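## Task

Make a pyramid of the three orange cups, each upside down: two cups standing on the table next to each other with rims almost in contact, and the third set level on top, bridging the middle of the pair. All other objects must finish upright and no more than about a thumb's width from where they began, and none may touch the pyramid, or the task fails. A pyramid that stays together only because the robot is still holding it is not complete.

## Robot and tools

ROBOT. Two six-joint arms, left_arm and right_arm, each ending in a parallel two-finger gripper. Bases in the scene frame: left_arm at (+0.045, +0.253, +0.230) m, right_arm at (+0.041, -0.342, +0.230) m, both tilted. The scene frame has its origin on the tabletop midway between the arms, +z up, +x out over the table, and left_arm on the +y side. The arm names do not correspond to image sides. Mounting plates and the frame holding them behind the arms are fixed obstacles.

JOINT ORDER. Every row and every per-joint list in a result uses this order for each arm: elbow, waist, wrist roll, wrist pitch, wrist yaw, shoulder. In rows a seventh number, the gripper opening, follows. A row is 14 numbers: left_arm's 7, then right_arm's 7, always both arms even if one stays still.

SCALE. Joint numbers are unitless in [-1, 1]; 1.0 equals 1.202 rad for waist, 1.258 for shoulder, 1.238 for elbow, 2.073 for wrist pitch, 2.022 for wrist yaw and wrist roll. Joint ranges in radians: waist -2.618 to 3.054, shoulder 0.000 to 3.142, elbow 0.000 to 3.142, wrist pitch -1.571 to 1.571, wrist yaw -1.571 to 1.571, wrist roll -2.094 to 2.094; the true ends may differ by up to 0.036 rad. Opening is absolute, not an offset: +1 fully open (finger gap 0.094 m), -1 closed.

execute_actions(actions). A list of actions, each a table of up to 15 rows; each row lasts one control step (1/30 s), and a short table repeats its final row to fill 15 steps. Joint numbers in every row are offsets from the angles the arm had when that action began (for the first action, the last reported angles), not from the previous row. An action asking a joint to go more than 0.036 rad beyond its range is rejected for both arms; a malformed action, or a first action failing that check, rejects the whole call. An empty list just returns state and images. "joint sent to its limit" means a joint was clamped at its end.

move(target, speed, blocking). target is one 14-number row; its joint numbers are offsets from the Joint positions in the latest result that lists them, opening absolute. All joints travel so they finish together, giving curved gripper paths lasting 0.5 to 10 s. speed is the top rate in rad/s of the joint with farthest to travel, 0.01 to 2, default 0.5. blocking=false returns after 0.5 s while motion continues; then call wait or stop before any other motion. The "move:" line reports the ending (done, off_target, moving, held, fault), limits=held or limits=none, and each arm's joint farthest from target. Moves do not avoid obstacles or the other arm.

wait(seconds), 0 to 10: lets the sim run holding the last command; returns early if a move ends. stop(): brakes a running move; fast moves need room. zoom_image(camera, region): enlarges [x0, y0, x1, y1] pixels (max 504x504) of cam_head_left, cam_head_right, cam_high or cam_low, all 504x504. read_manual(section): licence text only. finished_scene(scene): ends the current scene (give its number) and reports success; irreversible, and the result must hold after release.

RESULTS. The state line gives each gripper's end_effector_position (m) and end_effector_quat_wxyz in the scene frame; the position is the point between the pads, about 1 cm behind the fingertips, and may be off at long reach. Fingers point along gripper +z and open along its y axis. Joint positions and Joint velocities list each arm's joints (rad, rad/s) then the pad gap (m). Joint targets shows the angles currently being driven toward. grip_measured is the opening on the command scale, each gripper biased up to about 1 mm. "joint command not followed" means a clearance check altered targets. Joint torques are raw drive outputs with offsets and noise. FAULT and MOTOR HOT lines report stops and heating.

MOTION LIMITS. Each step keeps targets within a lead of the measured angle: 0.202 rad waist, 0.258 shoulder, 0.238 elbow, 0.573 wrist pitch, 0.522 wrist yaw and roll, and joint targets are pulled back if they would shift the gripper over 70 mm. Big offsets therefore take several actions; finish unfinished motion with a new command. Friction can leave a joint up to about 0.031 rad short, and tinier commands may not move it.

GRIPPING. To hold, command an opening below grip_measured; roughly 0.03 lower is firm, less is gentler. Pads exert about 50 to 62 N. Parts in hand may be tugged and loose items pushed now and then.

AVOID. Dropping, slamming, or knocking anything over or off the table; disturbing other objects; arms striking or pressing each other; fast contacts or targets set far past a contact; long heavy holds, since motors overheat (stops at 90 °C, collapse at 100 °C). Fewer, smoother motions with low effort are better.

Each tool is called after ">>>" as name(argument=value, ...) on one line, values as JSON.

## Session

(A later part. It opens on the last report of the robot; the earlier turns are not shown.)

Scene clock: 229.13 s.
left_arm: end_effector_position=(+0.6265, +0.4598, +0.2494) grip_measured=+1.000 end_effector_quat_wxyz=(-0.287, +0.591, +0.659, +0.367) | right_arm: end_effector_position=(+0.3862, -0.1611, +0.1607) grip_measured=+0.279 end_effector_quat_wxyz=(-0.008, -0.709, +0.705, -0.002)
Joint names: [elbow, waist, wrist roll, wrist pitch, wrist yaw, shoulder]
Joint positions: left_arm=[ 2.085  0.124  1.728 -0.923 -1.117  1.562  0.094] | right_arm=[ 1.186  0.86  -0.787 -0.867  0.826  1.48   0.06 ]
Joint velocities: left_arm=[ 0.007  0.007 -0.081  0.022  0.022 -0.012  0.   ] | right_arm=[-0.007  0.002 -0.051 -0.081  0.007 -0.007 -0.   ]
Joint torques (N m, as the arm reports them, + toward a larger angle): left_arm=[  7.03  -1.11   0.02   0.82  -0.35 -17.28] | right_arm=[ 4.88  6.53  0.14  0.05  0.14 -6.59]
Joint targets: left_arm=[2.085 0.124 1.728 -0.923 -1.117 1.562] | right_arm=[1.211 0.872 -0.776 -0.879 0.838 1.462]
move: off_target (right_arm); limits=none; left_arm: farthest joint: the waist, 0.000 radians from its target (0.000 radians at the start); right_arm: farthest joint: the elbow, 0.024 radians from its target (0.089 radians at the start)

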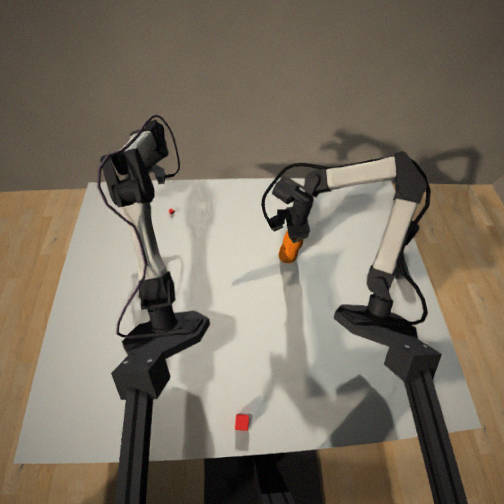

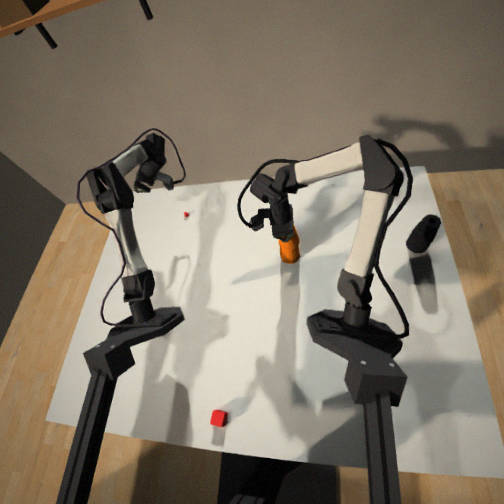

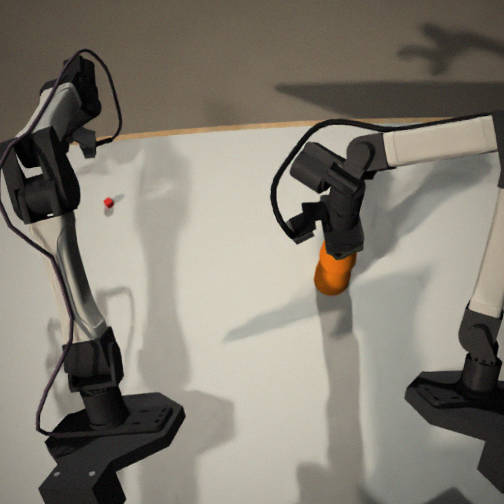

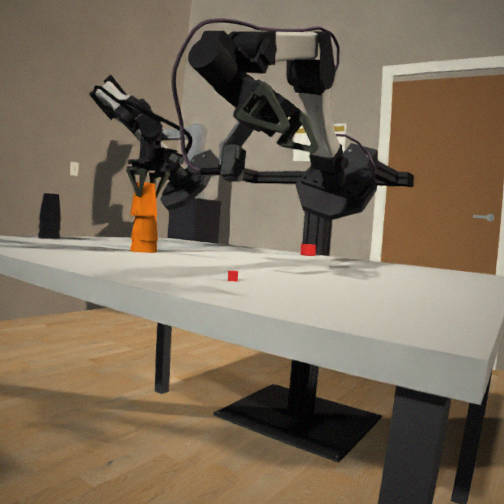

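>>> move(target=[0,0,0,0,0,0,1, 0.1365,0.1314,0.1034,-0.1428,0.029,0,0.23], speed=0.3)

>>> zoom_image(camera="cam_low", region=[70, 100, 230, 260])

>>> zoom_image(camera="cam_head_left", region=[230, 170, 350, 290])

Scene clock: 239.80 s.
left_arm: end_effector_position=(+0.6265, +0.4598, +0.2494) grip_measured=+1.000 end_effector_quat_wxyz=(-0.287, +0.591, +0.659, +0.367) | right_arm: end_effector_position=(+0.3881, -0.1576, +0.2134) grip_measured=+0.279 end_effector_quat_wxyz=(-0.002, -0.708, +0.706, -0.000)
Joint names: [elbow, waist, wrist roll, wrist pitch, wrist yaw, shoulder]
Joint positions: left_arm=[ 2.085  0.124  1.728 -0.923 -1.117  1.562  0.094] | right_arm=[ 1.331  1.006 -0.589 -1.151  0.873  1.48   0.06 ]
Joint velocities: left_arm=[-0.002 -0.007  0.022  0.037 -0.007  0.002  0.   ] | right_arm=[-0.002 -0.007 -0.125  0.081 -0.037 -0.022  0.   ]
Joint torques (N m, as the arm reports them, + toward a larger angle): left_arm=[  6.96  -1.1   -0.01   0.83  -0.38 -17.25] | right_arm=[ 4.99  6.56  0.14  0.07  0.15 -4.43]
Joint targets: left_arm=[2.085 0.124 1.728 -0.923 -1.117 1.562] | right_arm=[1.355 1.018 -0.578 -1.163 0.885 1.480]
move: off_target (right_arm); limits=none; left_arm: farthest joint: the waist, 0.000 radians from its target (0.000 radians at the start); right_arm: farthest joint: the elbow, 0.024 radians from its target (0.169 radians at the start)

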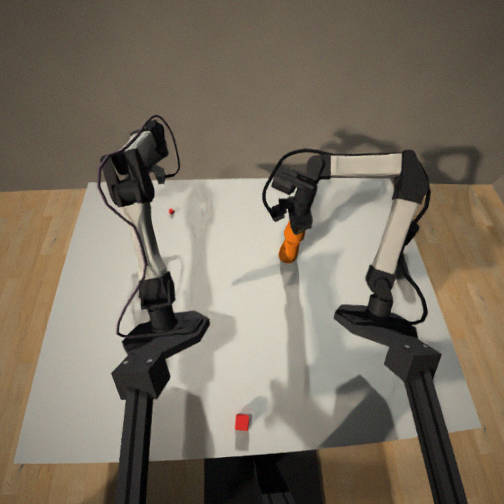

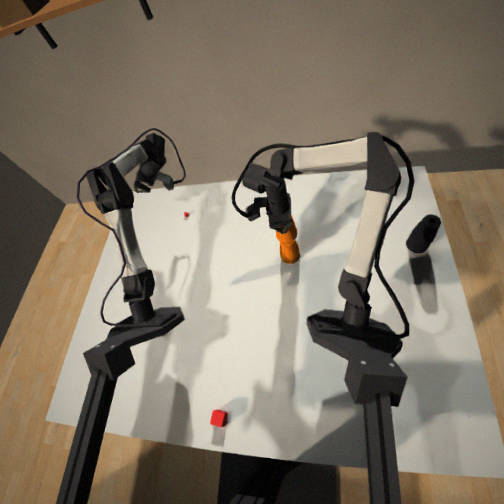

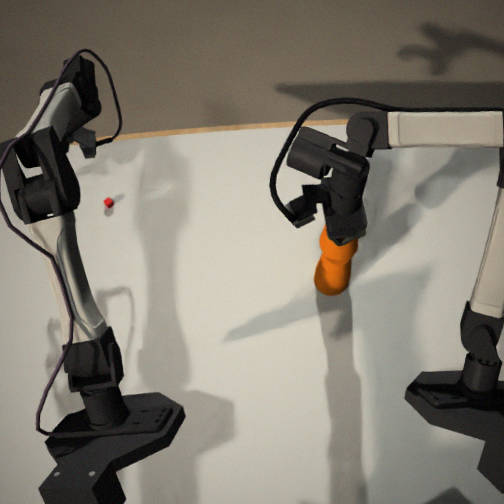

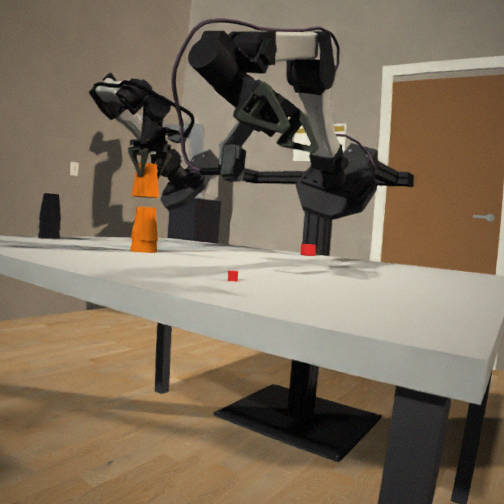

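Region (70, 100, 230, 260) of cam_low's 504x504 image, scaled by 3.150, with more detail than that image has.

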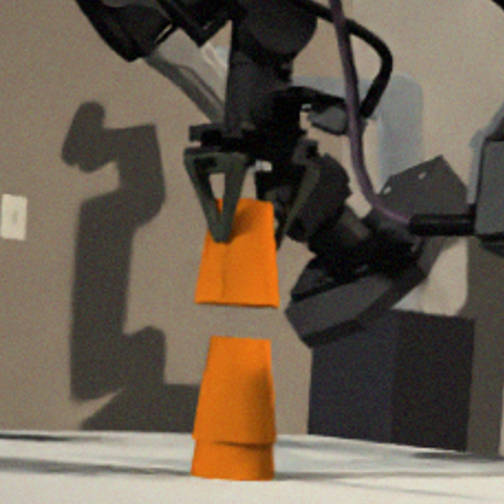

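Region (230, 170, 350, 290) of cam_head_left's 504x504 image, scaled by 4.200, with more detail than that image has.

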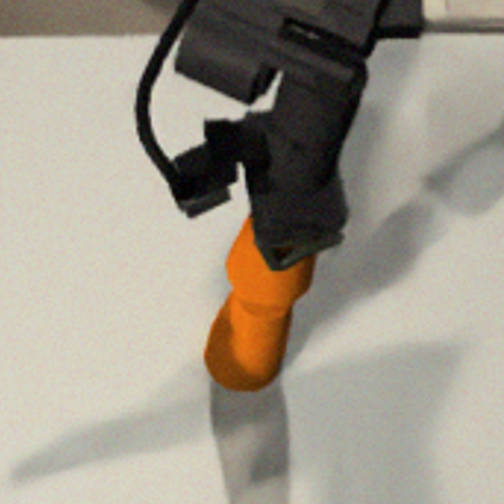

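>>> move(target=[0,0,0,0,0,0,1, 0.2294,0.074,0.0638,-0.0314,0.0134,0.2409,0.23], speed=0.3)

Scene clock: 266.13 s.
left_arm: end_effector_position=(+0.6265, +0.4598, +0.2494) grip_measured=+1.000 end_effector_quat_wxyz=(-0.287, +0.591, +0.659, +0.367) | right_arm: end_effector_position=(+0.3876, -0.0809, +0.2110) grip_measured=+0.279 end_effector_quat_wxyz=(-0.003, -0.709, +0.705, +0.000)
Joint names: [elbow, waist, wrist roll, wrist pitch, wrist yaw, shoulder]
Joint positions: left_arm=[ 2.085  0.124  1.728 -0.923 -1.117  1.562  0.094] | right_arm=[ 1.588  1.082 -0.471 -1.205  0.889  1.776  0.06 ]
Joint velocities: left_arm=[ 0.012  0.002 -0.051 -0.022 -0.081  0.007  0.   ] | right_arm=[-0.007  0.007 -0.022  0.022 -0.037  0.002 -0.   ]
Joint torques (N m, as the arm reports them, + toward a larger angle): left_arm=[  7.04  -1.12  -0.01   0.83  -0.37 -17.23] | right_arm=[ 5.15  8.93  0.15  0.06  0.15 -4.83]
Joint targets: left_arm=[2.085 0.124 1.728 -0.923 -1.117 1.562] | right_arm=[1.615 1.095 -0.460 -1.216 0.900 1.784]
move: off_target (right_arm); limits=none; left_arm: farthest joint: the waist, 0.000 radians from its target (0.000 radians at the start); right_arm: farthest joint: the elbow, 0.027 radians from its target (0.284 radians at the start)

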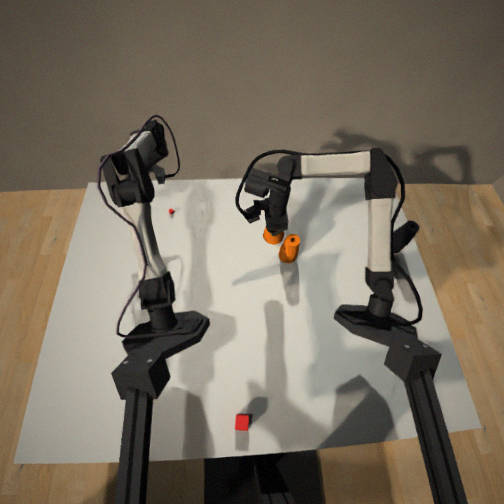

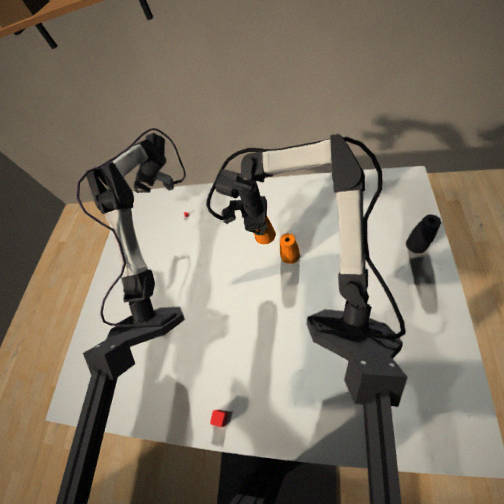

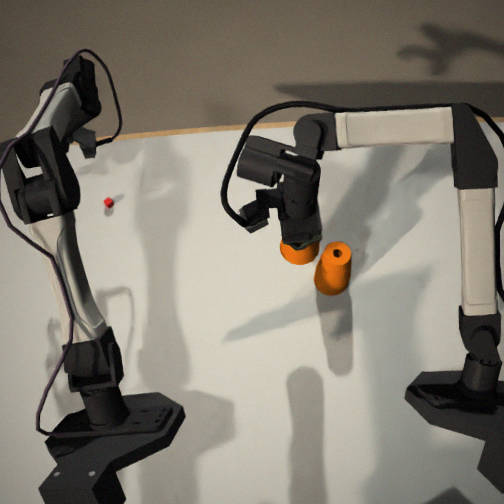

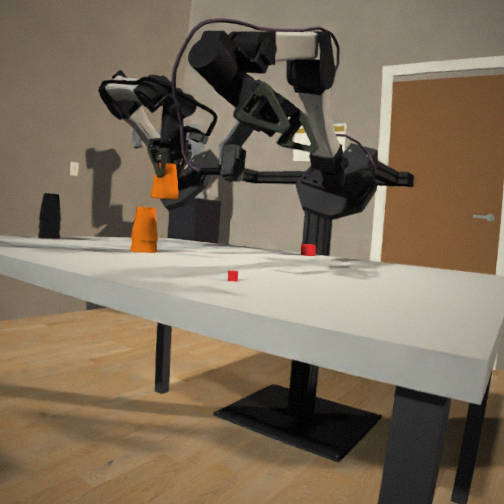

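>>> move(target=[0,0,0,0,0,0,1, -0.1834,-0.163,-0.1469,0.2238,-0.0336,0.0207,0.23], speed=0.3)

>>> zoom_image(camera="cam_high", region=[240, 180, 400, 340])

>>> zoom_image(camera="cam_low", region=[70, 100, 230, 260])

Scene clock: 278.93 s.
left_arm: end_effector_position=(+0.6265, +0.4598, +0.2494) grip_measured=+1.000 end_effector_quat_wxyz=(-0.287, +0.591, +0.659, +0.367) | right_arm: end_effector_position=(+0.3895, -0.0814, +0.1232) grip_measured=+0.279 end_effector_quat_wxyz=(-0.002, -0.707, +0.708, -0.000)
Joint names: [elbow, waist, wrist roll, wrist pitch, wrist yaw, shoulder]
Joint positions: left_arm=[ 2.085  0.124  1.728 -0.923 -1.117  1.562  0.094] | right_arm=[ 1.379  0.886 -0.757 -0.755  0.834  1.794  0.06 ]
Joint velocities: left_arm=[-0.002 -0.002 -0.037  0.007 -0.007 -0.012  0.   ] | right_arm=[-0.017  0.002 -0.007 -0.022  0.007  0.002  0.001]
Joint torques (N m, as the arm reports them, + toward a larger angle): left_arm=[  7.05  -1.1    0.01   0.83  -0.36 -17.27] | right_arm=[ 1.52  7.68 -0.08  0.39 -0.09 -5.76]
Joint targets: left_arm=[2.085 0.124 1.728 -0.923 -1.117 1.562] | right_arm=[1.360 0.886 -0.768 -0.741 0.820 1.802]
move: done; limits=none; left_arm: farthest joint: the waist, 0.000 radians from its target (0.000 radians at the start); right_arm: farthest joint: the elbow, 0.018 radians from its target (0.227 radians at the start)

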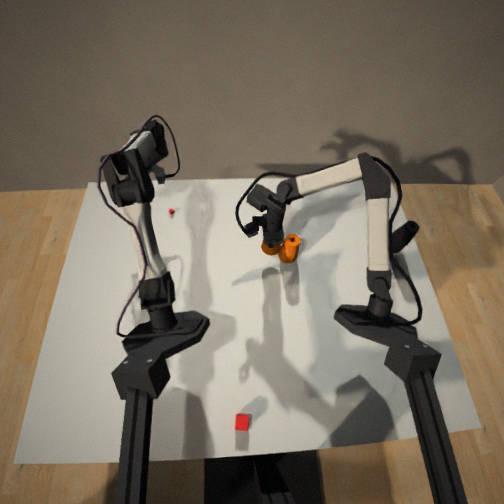

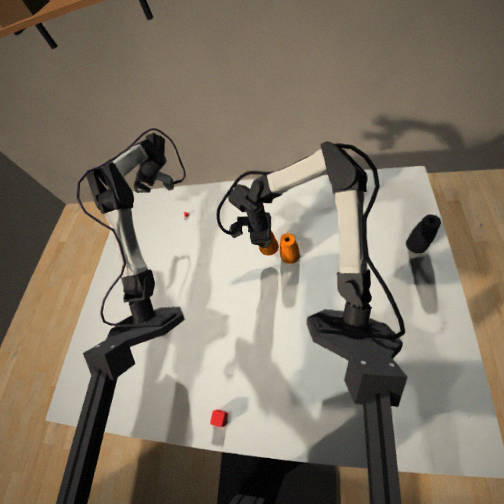

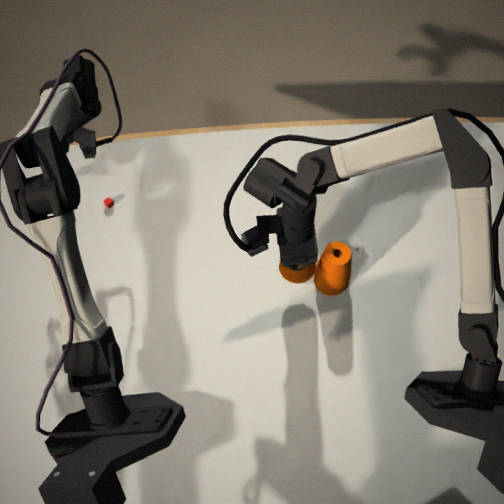

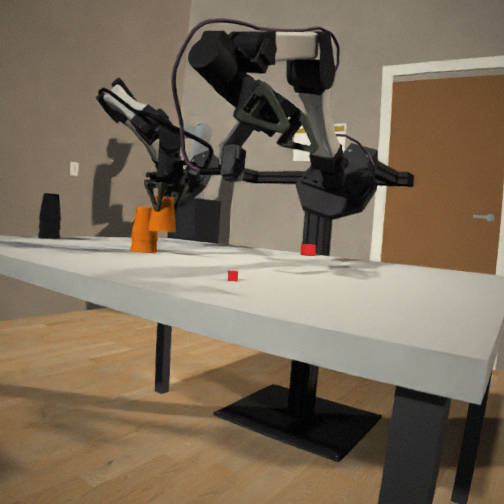

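Region (240, 180, 400, 340) of cam_high's 504x504 image, scaled by 3.150, with more detail than that image has.

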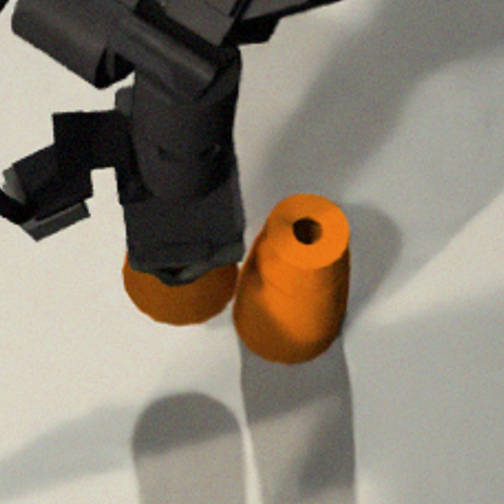

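Region (70, 100, 230, 260) of cam_low's 504x504 image, scaled by 3.150, with more detail than that image has.

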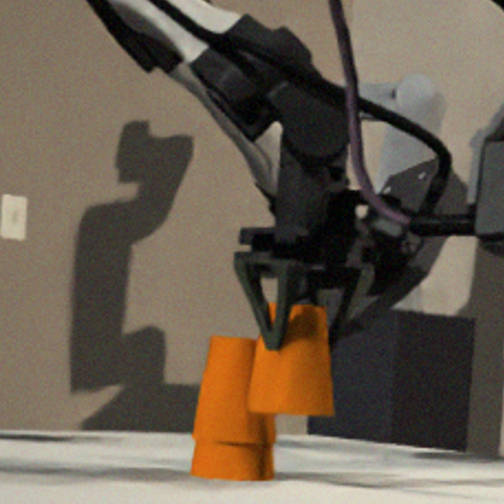

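>>> move(target=[0,0,0,0,0,0,1, -0.066,-0.0965,-0.0806,0.1288,-0.032,0.065,0.23], speed=0.15)

>>> zoom_image(camera="cam_high", region=[240, 180, 400, 340])

>>> zoom_image(camera="cam_low", region=[70, 100, 230, 260])

Scene clock: 291.20 s.
left_arm: end_effector_position=(+0.6265, +0.4598, +0.2494) grip_measured=+1.000 end_effector_quat_wxyz=(-0.287, +0.591, +0.659, +0.367) | right_arm: end_effector_position=(+0.3916, -0.0806, +0.0660) grip_measured=+0.279 end_effector_quat_wxyz=(+0.001, -0.705, +0.709, -0.000)
Joint names: [elbow, waist, wrist roll, wrist pitch, wrist yaw, shoulder]
Joint positions: left_arm=[ 2.085  0.124  1.728 -0.923 -1.117  1.562  0.094] | right_arm=[ 1.317  0.771 -0.909 -0.502  0.782  1.867  0.06 ]
Joint velocities: left_arm=[-0.007 -0.002 -0.007 -0.037  0.007  0.007  0.   ] | right_arm=[-0.002 -0.017 -0.066 -0.007 -0.007 -0.007 -0.002]
Joint torques (N m, as the arm reports them, + toward a larger angle): left_arm=[  6.97  -1.11   0.     0.82  -0.37 -17.2 ] | right_arm=[ 1.1   7.68 -0.08  0.42 -0.09 -6.34]
Joint targets: left_arm=[2.085 0.124 1.728 -0.923 -1.117 1.562] | right_arm=[1.297 0.770 -0.920 -0.488 0.769 1.875]
move: done; limits=none; left_arm: farthest joint: the waist, 0.000 radians from its target (0.000 radians at the start); right_arm: farthest joint: the elbow, 0.019 radians from its target (0.082 radians at the start)

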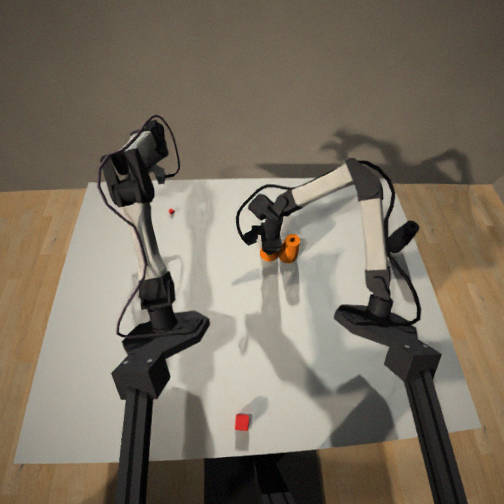

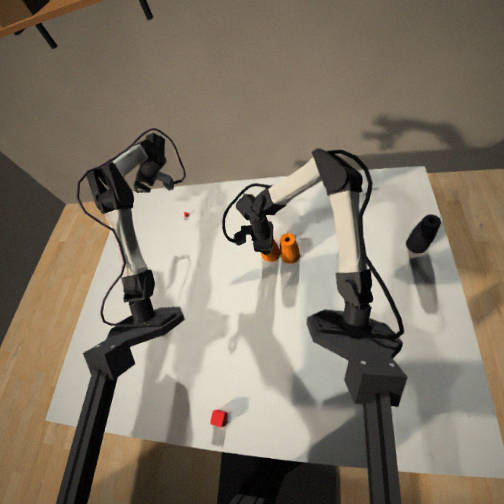

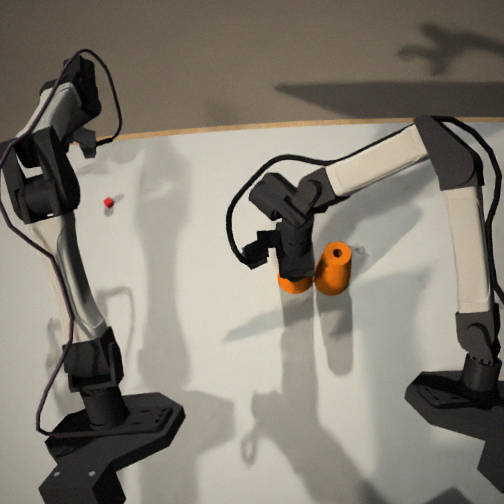

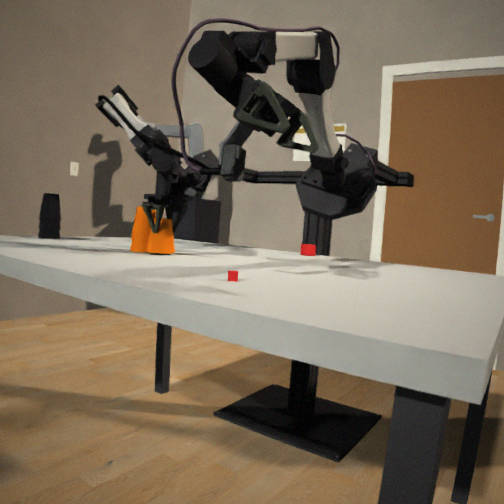

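Region (240, 180, 400, 340) of cam_high's 504x504 image, scaled by 3.150, with more detail than that image has.

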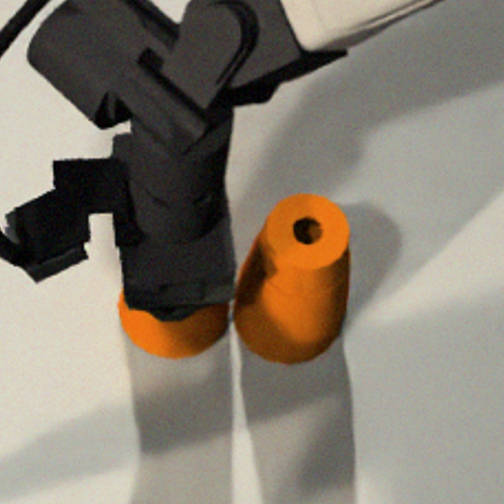

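Region (70, 100, 230, 260) of cam_low's 504x504 image, scaled by 3.150, with more detail than that image has.

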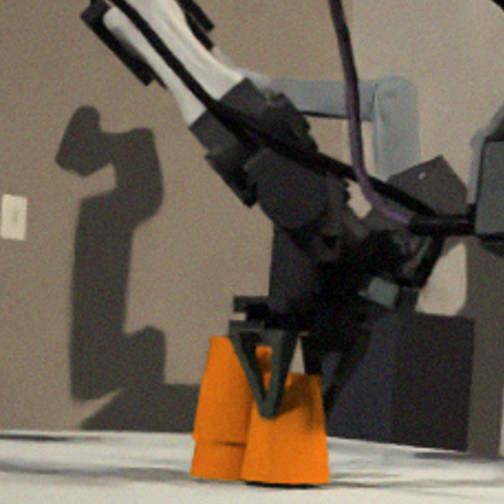

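>>> execute_actions(actions=[[[0,0,0,0,0,0,1,0,0,0,0,0,0,0.28],[0,0,0,0,0,0,1,0,0,0,0,0,0,0.29],[0,0,0,0,0,0,1,0,0,0,0,0,0,0.3],[0,0,0,0,0,0,1,0,0,0,0,0,0,0.32],[0,0,0,0,0,0,1,0,0,0,0,0,0,0.35],[0,0,0,0,0,0,1,0,0,0,0,0,0,0.4],[0,0,0,0,0,0,1,0,0,0,0,0,0,0.5],[0,0,0,0,0,0,1,0,0,0,0,0,0,0.6],[0,0,0,0,0,0,1,0,0,0,0,0,0,0.7],[0,0,0,0,0,0,1,0,0,0,0,0,0,0.8]],[[0,0,0,0,0,0,1,0,0,0,0,0,0,0.8]]])

>>> zoom_image(camera="cam_low", region=[70, 100, 230, 260])

Scene clock: 300.33 s.
left_arm: end_effector_position=(+0.6265, +0.4598, +0.2494) grip_measured=+1.000 end_effector_quat_wxyz=(-0.287, +0.591, +0.659, +0.367) | right_arm: end_effector_position=(+0.3916, -0.0805, +0.0660) grip_measured=+0.797 end_effector_quat_wxyz=(+0.002, -0.705, +0.709, -0.000)
Joint names: [elbow, waist, wrist roll, wrist pitch, wrist yaw, shoulder]
Joint positions: left_arm=[ 2.085  0.124  1.728 -0.923 -1.117  1.562  0.094] | right_arm=[ 1.317  0.771 -0.909 -0.501  0.782  1.867  0.084]
Joint velocities: left_arm=[ 0.007 -0.002  0.037  0.066  0.037 -0.012  0.   ] | right_arm=[-0.002 -0.002 -0.066 -0.007  0.007 -0.002 -0.001]
Joint torques (N m, as the arm reports them, + toward a larger angle): left_arm=[  6.98  -1.06   0.01   0.82  -0.37 -17.27] | right_arm=[ 2.49  7.8   0.03  0.23  0.03 -6.98]
Joint targets: left_arm=[2.085 0.124 1.728 -0.923 -1.117 1.562] | right_arm=[1.317 0.771 -0.909 -0.501 0.782 1.867]

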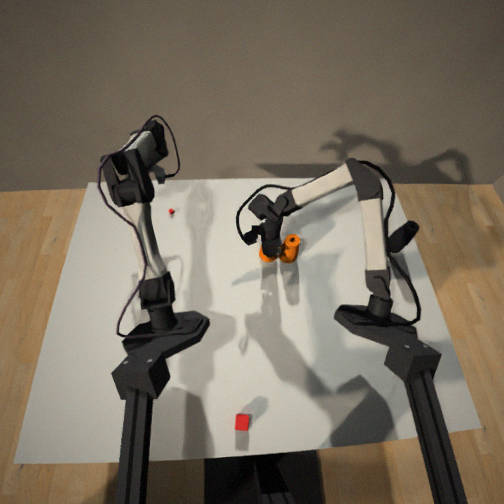

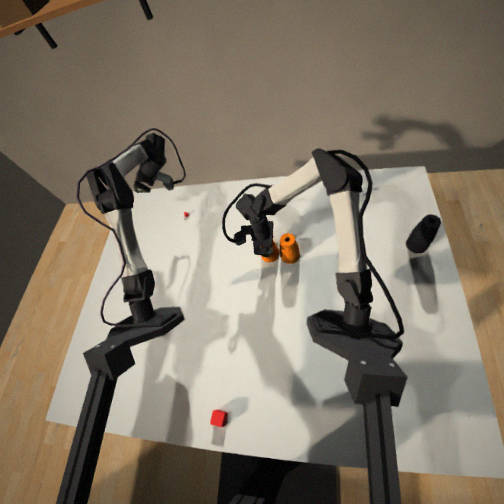

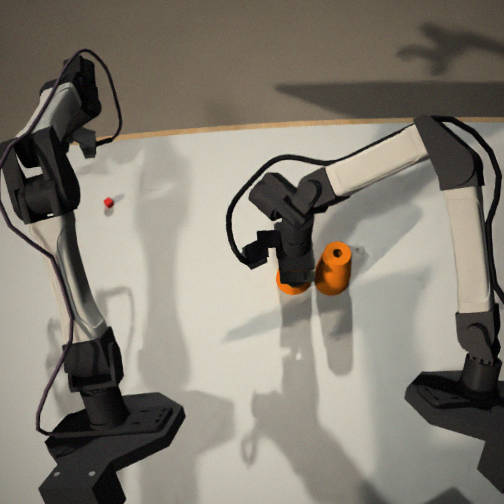

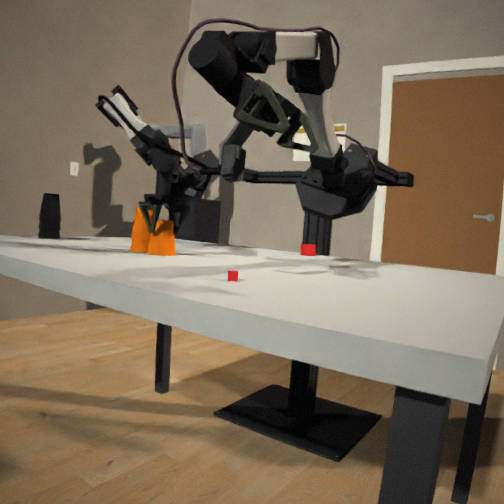

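Region (70, 100, 230, 260) of cam_low's 504x504 image, scaled by 3.150, with more detail than that image has.

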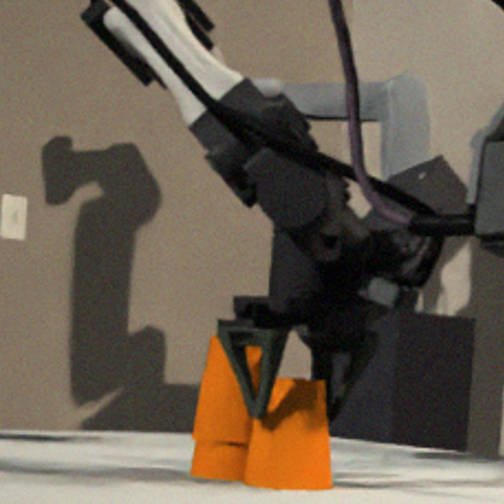

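>>> move(target=[0,0,0,0,0,0,1, 0.0695,0.109,0.0806,-0.128,0.0317,-0.073,1], speed=0.4)

Scene clock: 312.47 s.
left_arm: end_effector_position=(+0.6265, +0.4598, +0.2494) grip_measured=+1.000 end_effector_quat_wxyz=(-0.287, +0.591, +0.659, +0.367) | right_arm: end_effector_position=(+0.3897, -0.0798, +0.1256) grip_measured=+1.000 end_effector_quat_wxyz=(+0.001, -0.707, +0.707, +0.000)
Joint names: [elbow, waist, wrist roll, wrist pitch, wrist yaw, shoulder]
Joint positions: left_arm=[ 2.085  0.124  1.728 -0.923 -1.117  1.562  0.094] | right_arm=[ 1.38   0.892 -0.757 -0.755  0.835  1.791  0.094]
Joint velocities: left_arm=[-0.002  0.017  0.037 -0.037  0.007  0.002  0.   ] | right_arm=[-0.007  0.002 -0.11  -0.066 -0.007 -0.007  0.   ]
Joint torques (N m, as the arm reports them, + toward a larger angle): left_arm=[  6.94  -1.09   0.01   0.83  -0.36 -17.29] | right_arm=[ 4.57  8.62  0.14  0.1   0.14 -7.55]
Joint targets: left_arm=[2.085 0.124 1.728 -0.923 -1.117 1.562] | right_arm=[1.403 0.902 -0.746 -0.767 0.846 1.775]
move: off_target (right_arm); limits=none; left_arm: farthest joint: the waist, 0.000 radians from its target (0.000 radians at the start); right_arm: farthest joint: the elbow, 0.023 radians from its target (0.086 radians at the start)

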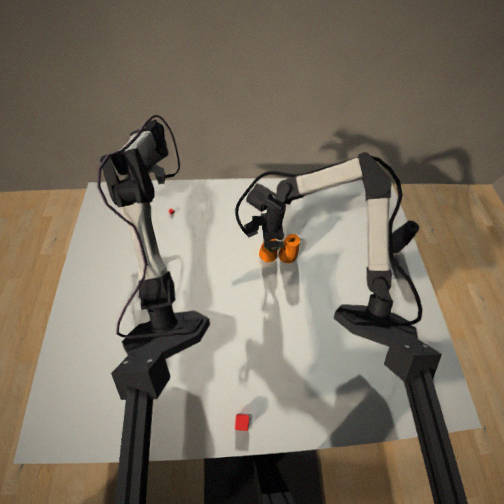

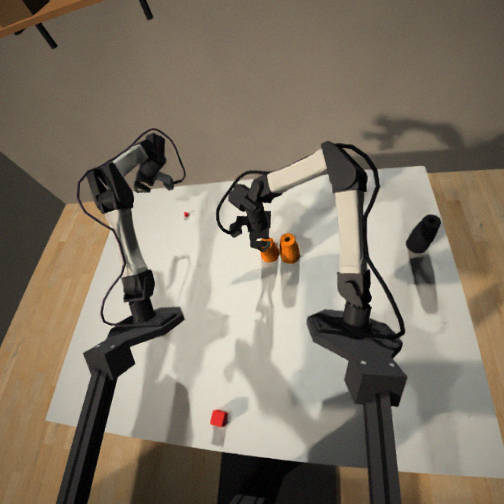

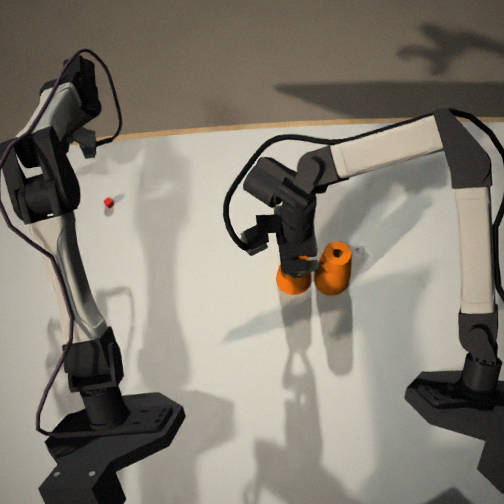

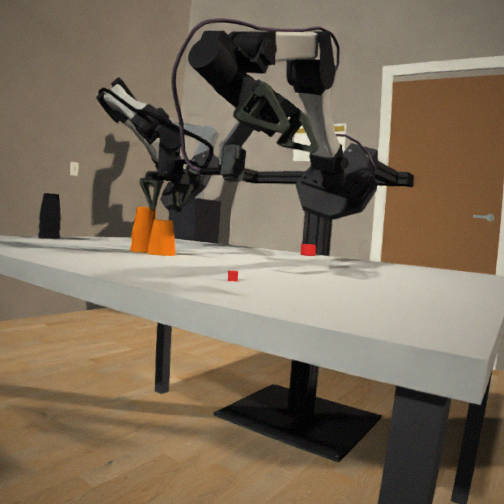

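>>> move(target=[0,0,0,0,0,0,1, -0.193,-0.063,-0.05,-0.01,-0.021,-0.2496,1], speed=0.4)

>>> zoom_image(camera="cam_high", region=[240, 180, 400, 340])

>>> zoom_image(camera="cam_low", region=[70, 100, 230, 260])

Scene clock: 323.40 s.
left_arm: end_effector_position=(+0.6265, +0.4598, +0.2494) grip_measured=+1.000 end_effector_quat_wxyz=(-0.287, +0.591, +0.659, +0.367) | right_arm: end_effector_position=(+0.3913, -0.1572, +0.1465) grip_measured=+1.000 end_effector_quat_wxyz=(+0.001, -0.705, +0.709, -0.000)
Joint names: [elbow, waist, wrist roll, wrist pitch, wrist yaw, shoulder]
Joint positions: left_arm=[ 2.085  0.124  1.728 -0.923 -1.117  1.562  0.094] | right_arm=[ 1.163  0.82  -0.847 -0.768  0.806  1.493  0.094]
Joint velocities: left_arm=[ 0.002 -0.012 -0.051  0.007 -0.022 -0.002  0.   ] | right_arm=[-0.002 -0.002 -0.066 -0.007 -0.022 -0.012  0.   ]
Joint torques (N m, as the arm reports them, + toward a larger angle): left_arm=[  7.01  -1.14   0.     0.82  -0.37 -17.21] | right_arm=[ 1.46  5.17 -0.09  0.13 -0.1  -6.64]
Joint targets: left_arm=[2.085 0.124 1.728 -0.923 -1.117 1.562] | right_arm=[1.141 0.816 -0.858 -0.776 0.792 1.477]
move: off_target (right_arm); limits=none; left_arm: farthest joint: the waist, 0.000 radians from its target (0.000 radians at the start); right_arm: farthest joint: the elbow, 0.022 radians from its target (0.239 radians at the start)

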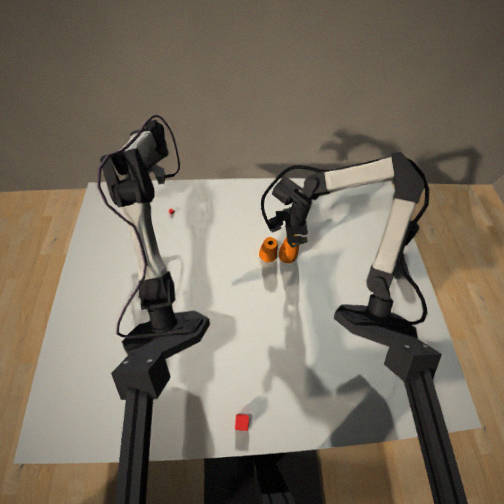

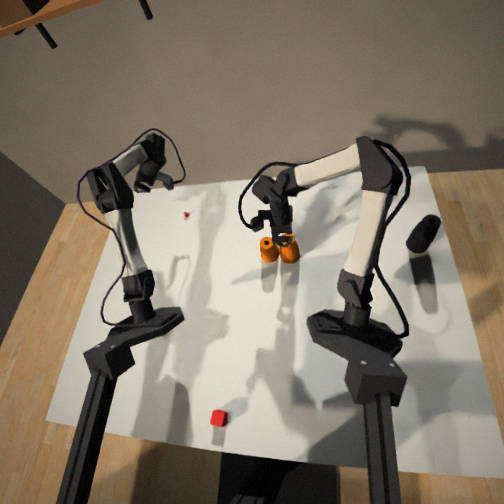

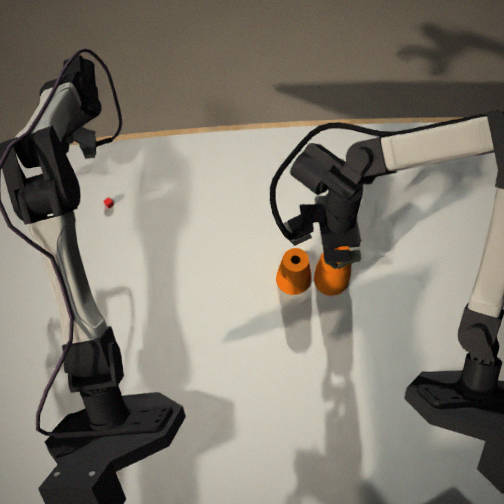

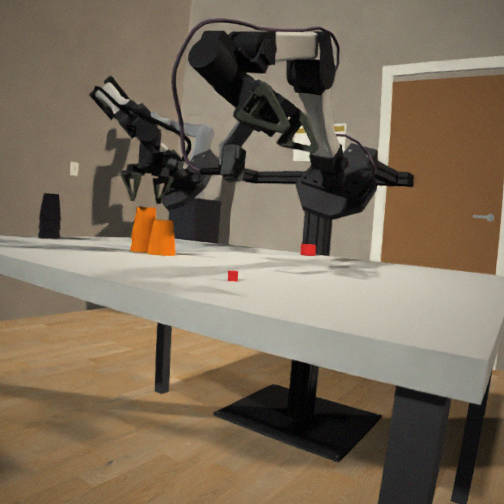

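Region (240, 180, 400, 340) of cam_high's 504x504 image, scaled by 3.150, with more detail than that image has.

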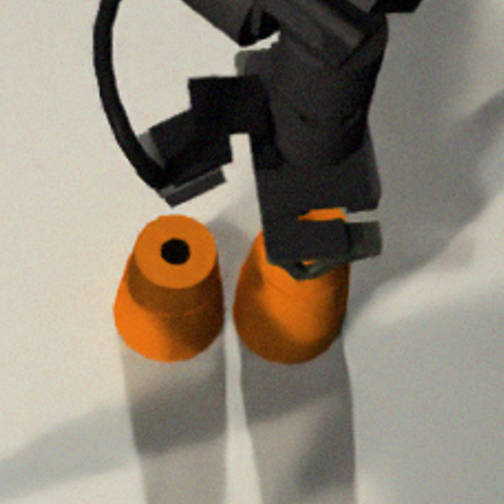

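Region (70, 100, 230, 260) of cam_low's 504x504 image, scaled by 3.150, with more detail than that image has.

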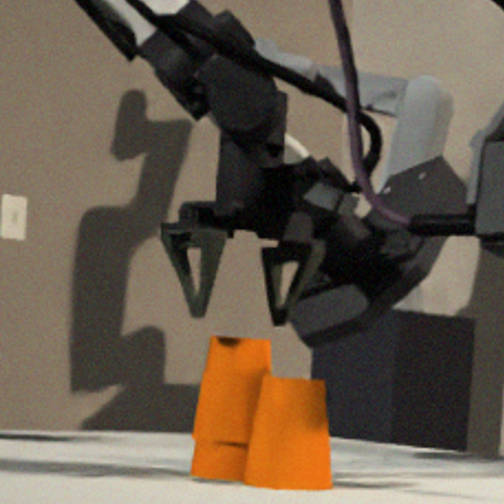

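>>> move(target=[0,0,0,0,0,0,1, -0.079,-0.104,-0.0796,0.1254,-0.037,0.0596,1], speed=0.3)

>>> execute_actions(actions=[[[0,0,0,0,0,0,1,0,0,0,0,0,0,0.75],[0,0,0,0,0,0,1,0,0,0,0,0,0,0.7],[0,0,0,0,0,0,1,0,0,0,0,0,0,0.6],[0,0,0,0,0,0,1,0,0,0,0,0,0,0.5],[0,0,0,0,0,0,1,0,0,0,0,0,0,0.45],[0,0,0,0,0,0,1,0,0,0,0,0,0,0.4],[0,0,0,0,0,0,1,0,0,0,0,0,0,0.37],[0,0,0,0,0,0,1,0,0,0,0,0,0,0.34],[0,0,0,0,0,0,1,0,0,0,0,0,0,0.31],[0,0,0,0,0,0,1,0,0,0,0,0,0,0.28],[0,0,0,0,0,0,1,0,0,0,0,0,0,0.25],[0,0,0,0,0,0,1,0,0,0,0,0,0,0.22]],[[0,0,0,0,0,0,1,0,0,0,0,0,0,0.22]]])

>>> zoom_image(camera="cam_low", region=[70, 100, 230, 260])

Scene clock: 346.87 s.
left_arm: end_effector_position=(+0.6265, +0.4598, +0.2494) grip_measured=+1.000 end_effector_quat_wxyz=(-0.287, +0.591, +0.659, +0.367) | right_arm: end_effector_position=(+0.3906, -0.1576, +0.0955) grip_measured=+1.000 end_effector_quat_wxyz=(-0.000, -0.707, +0.707, -0.000)
Joint names: [elbow, waist, wrist roll, wrist pitch, wrist yaw, shoulder]
Joint positions: left_arm=[ 2.085  0.124  1.728 -0.923 -1.117  1.562  0.094] | right_arm=[ 1.084  0.698 -0.997 -0.522  0.745  1.559  0.094]
Joint velocities: left_arm=[ 0.017 -0.007 -0.022 -0.037 -0.007 -0.007  0.   ] | right_arm=[ 0.012 -0.007 -0.081  0.022 -0.022 -0.002  0.   ]
Joint torques (N m, as the arm reports them, + toward a larger angle): left_arm=[  7.04  -1.14   0.02   0.82  -0.35 -17.31] | right_arm=[ 1.28  5.32 -0.09  0.4  -0.09 -5.47]
Joint targets: left_arm=[2.085 0.124 1.728 -0.923 -1.117 1.562] | right_arm=[1.065 0.695 -1.008 -0.508 0.731 1.568]
move: done; limits=none; left_arm: farthest joint: the waist, 0.000 radians from its target (0.000 radians at the start); right_arm: farthest joint: the elbow, 0.019 radians from its target (0.098 radians at the start)

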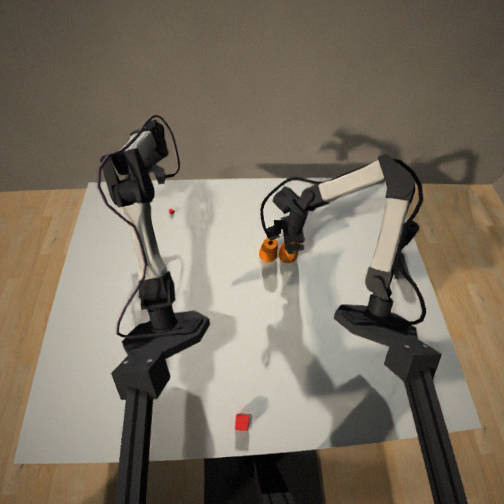

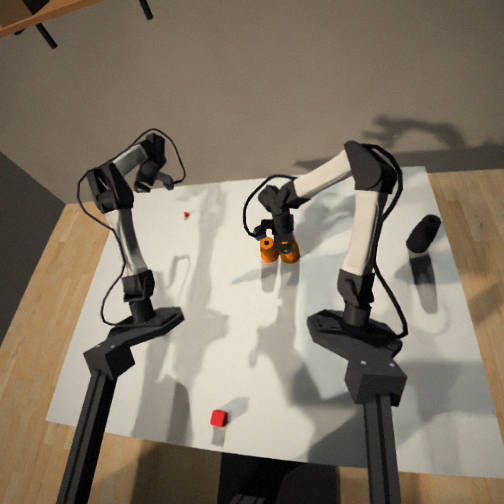

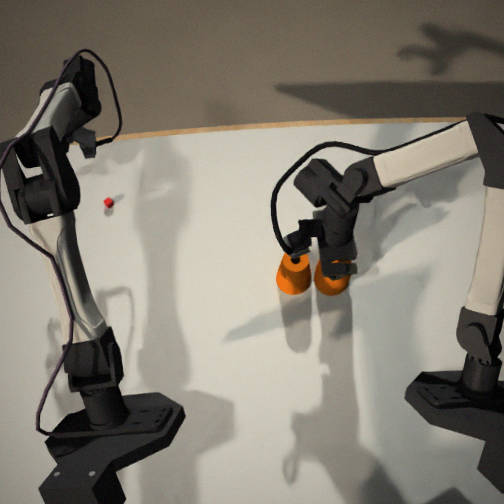

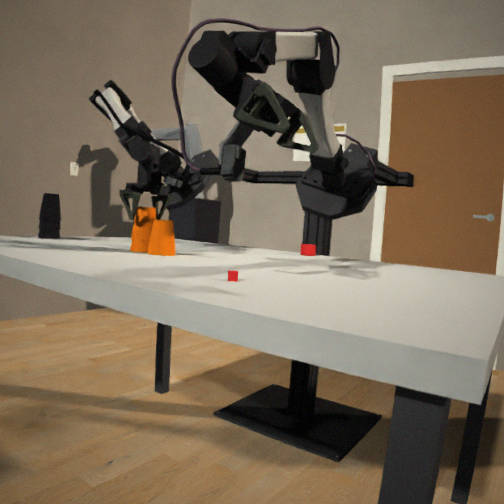

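Scene clock: 347.87 s.
left_arm: end_effector_position=(+0.6265, +0.4598, +0.2494) grip_measured=+1.000 end_effector_quat_wxyz=(-0.287, +0.591, +0.659, +0.367) | right_arm: end_effector_position=(+0.3906, -0.1576, +0.0955) grip_measured=+0.256 end_effector_quat_wxyz=(-0.000, -0.707, +0.707, -0.000)
Joint names: [elbow, waist, wrist roll, wrist pitch, wrist yaw, shoulder]
Joint positions: left_arm=[ 2.085  0.124  1.728 -0.923 -1.117  1.562  0.094] | right_arm=[ 1.084  0.698 -0.997 -0.522  0.745  1.559  0.059]
Joint velocities: left_arm=[ 0.007  0.002 -0.051 -0.051  0.051 -0.002  0.   ] | right_arm=[-0.002  0.007 -0.051 -0.037  0.037 -0.002 -0.   ]
Joint torques (N m, as the arm reports them, + toward a larger angle): left_arm=[  6.97  -1.18   0.     0.84  -0.37 -17.34] | right_arm=[ 2.65  5.62  0.03  0.23  0.03 -6.13]
Joint targets: left_arm=[2.085 0.124 1.728 -0.923 -1.117 1.562] | right_arm=[1.084 0.698 -0.997 -0.522 0.745 1.559]

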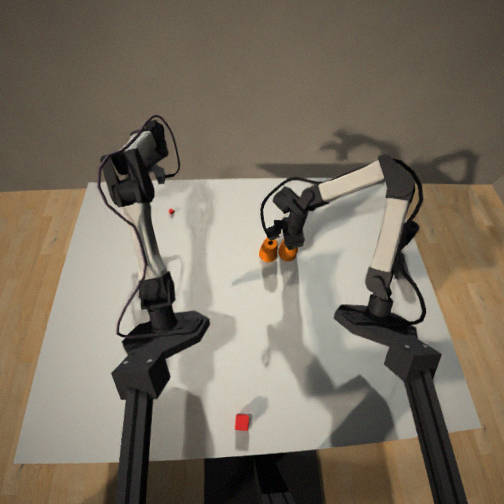

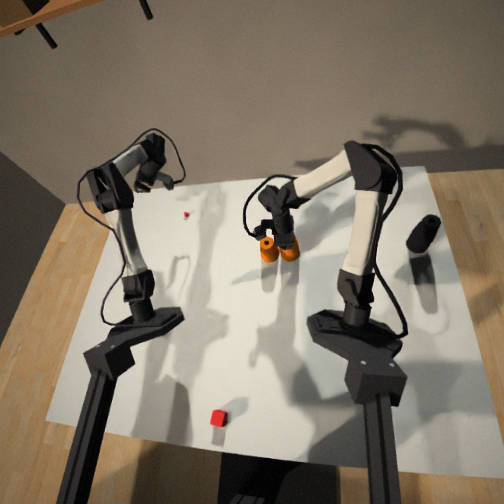

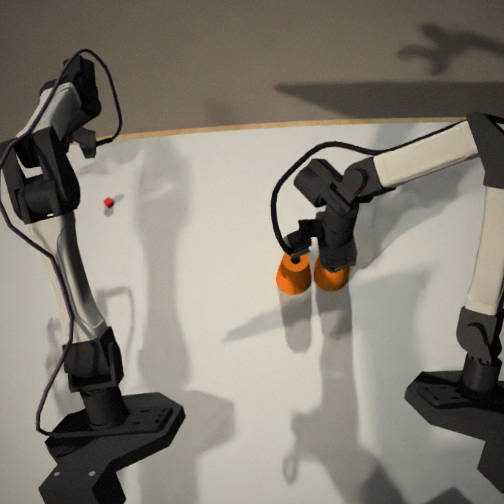

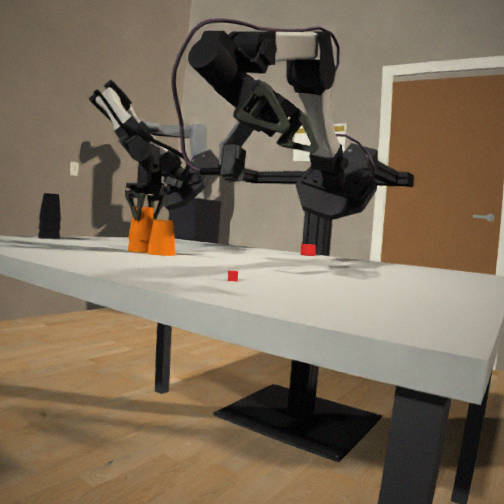

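Region (70, 100, 230, 260) of cam_low's 504x504 image, scaled by 3.150, with more detail than that image has.

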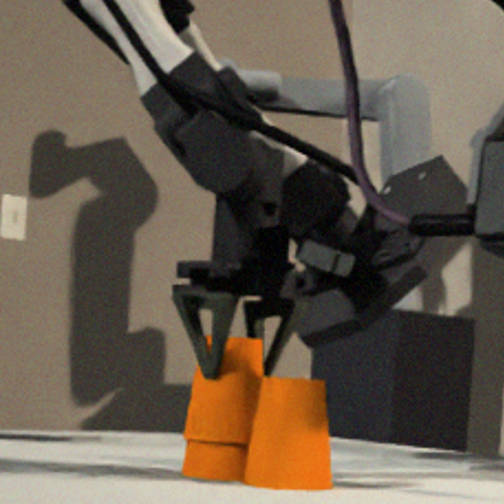

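>>> zoom_image(camera="cam_high", region=[260, 220, 380, 340])

>>> zoom_image(camera="cam_head_right", region=[230, 190, 330, 290])

Region (260, 220, 380, 340) of cam_high's 504x504 image, scaled by 4.200, with more detail than that image has.

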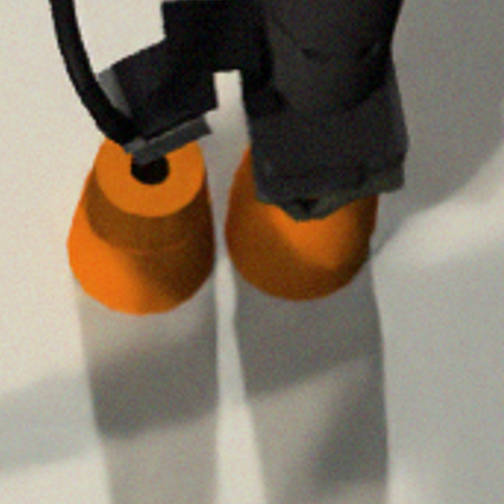

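Region (230, 190, 330, 290) of cam_head_right's 504x504 image, scaled by 5.040, with more detail than that image has.

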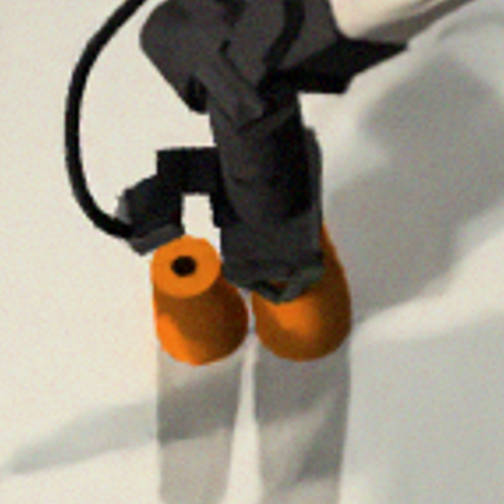

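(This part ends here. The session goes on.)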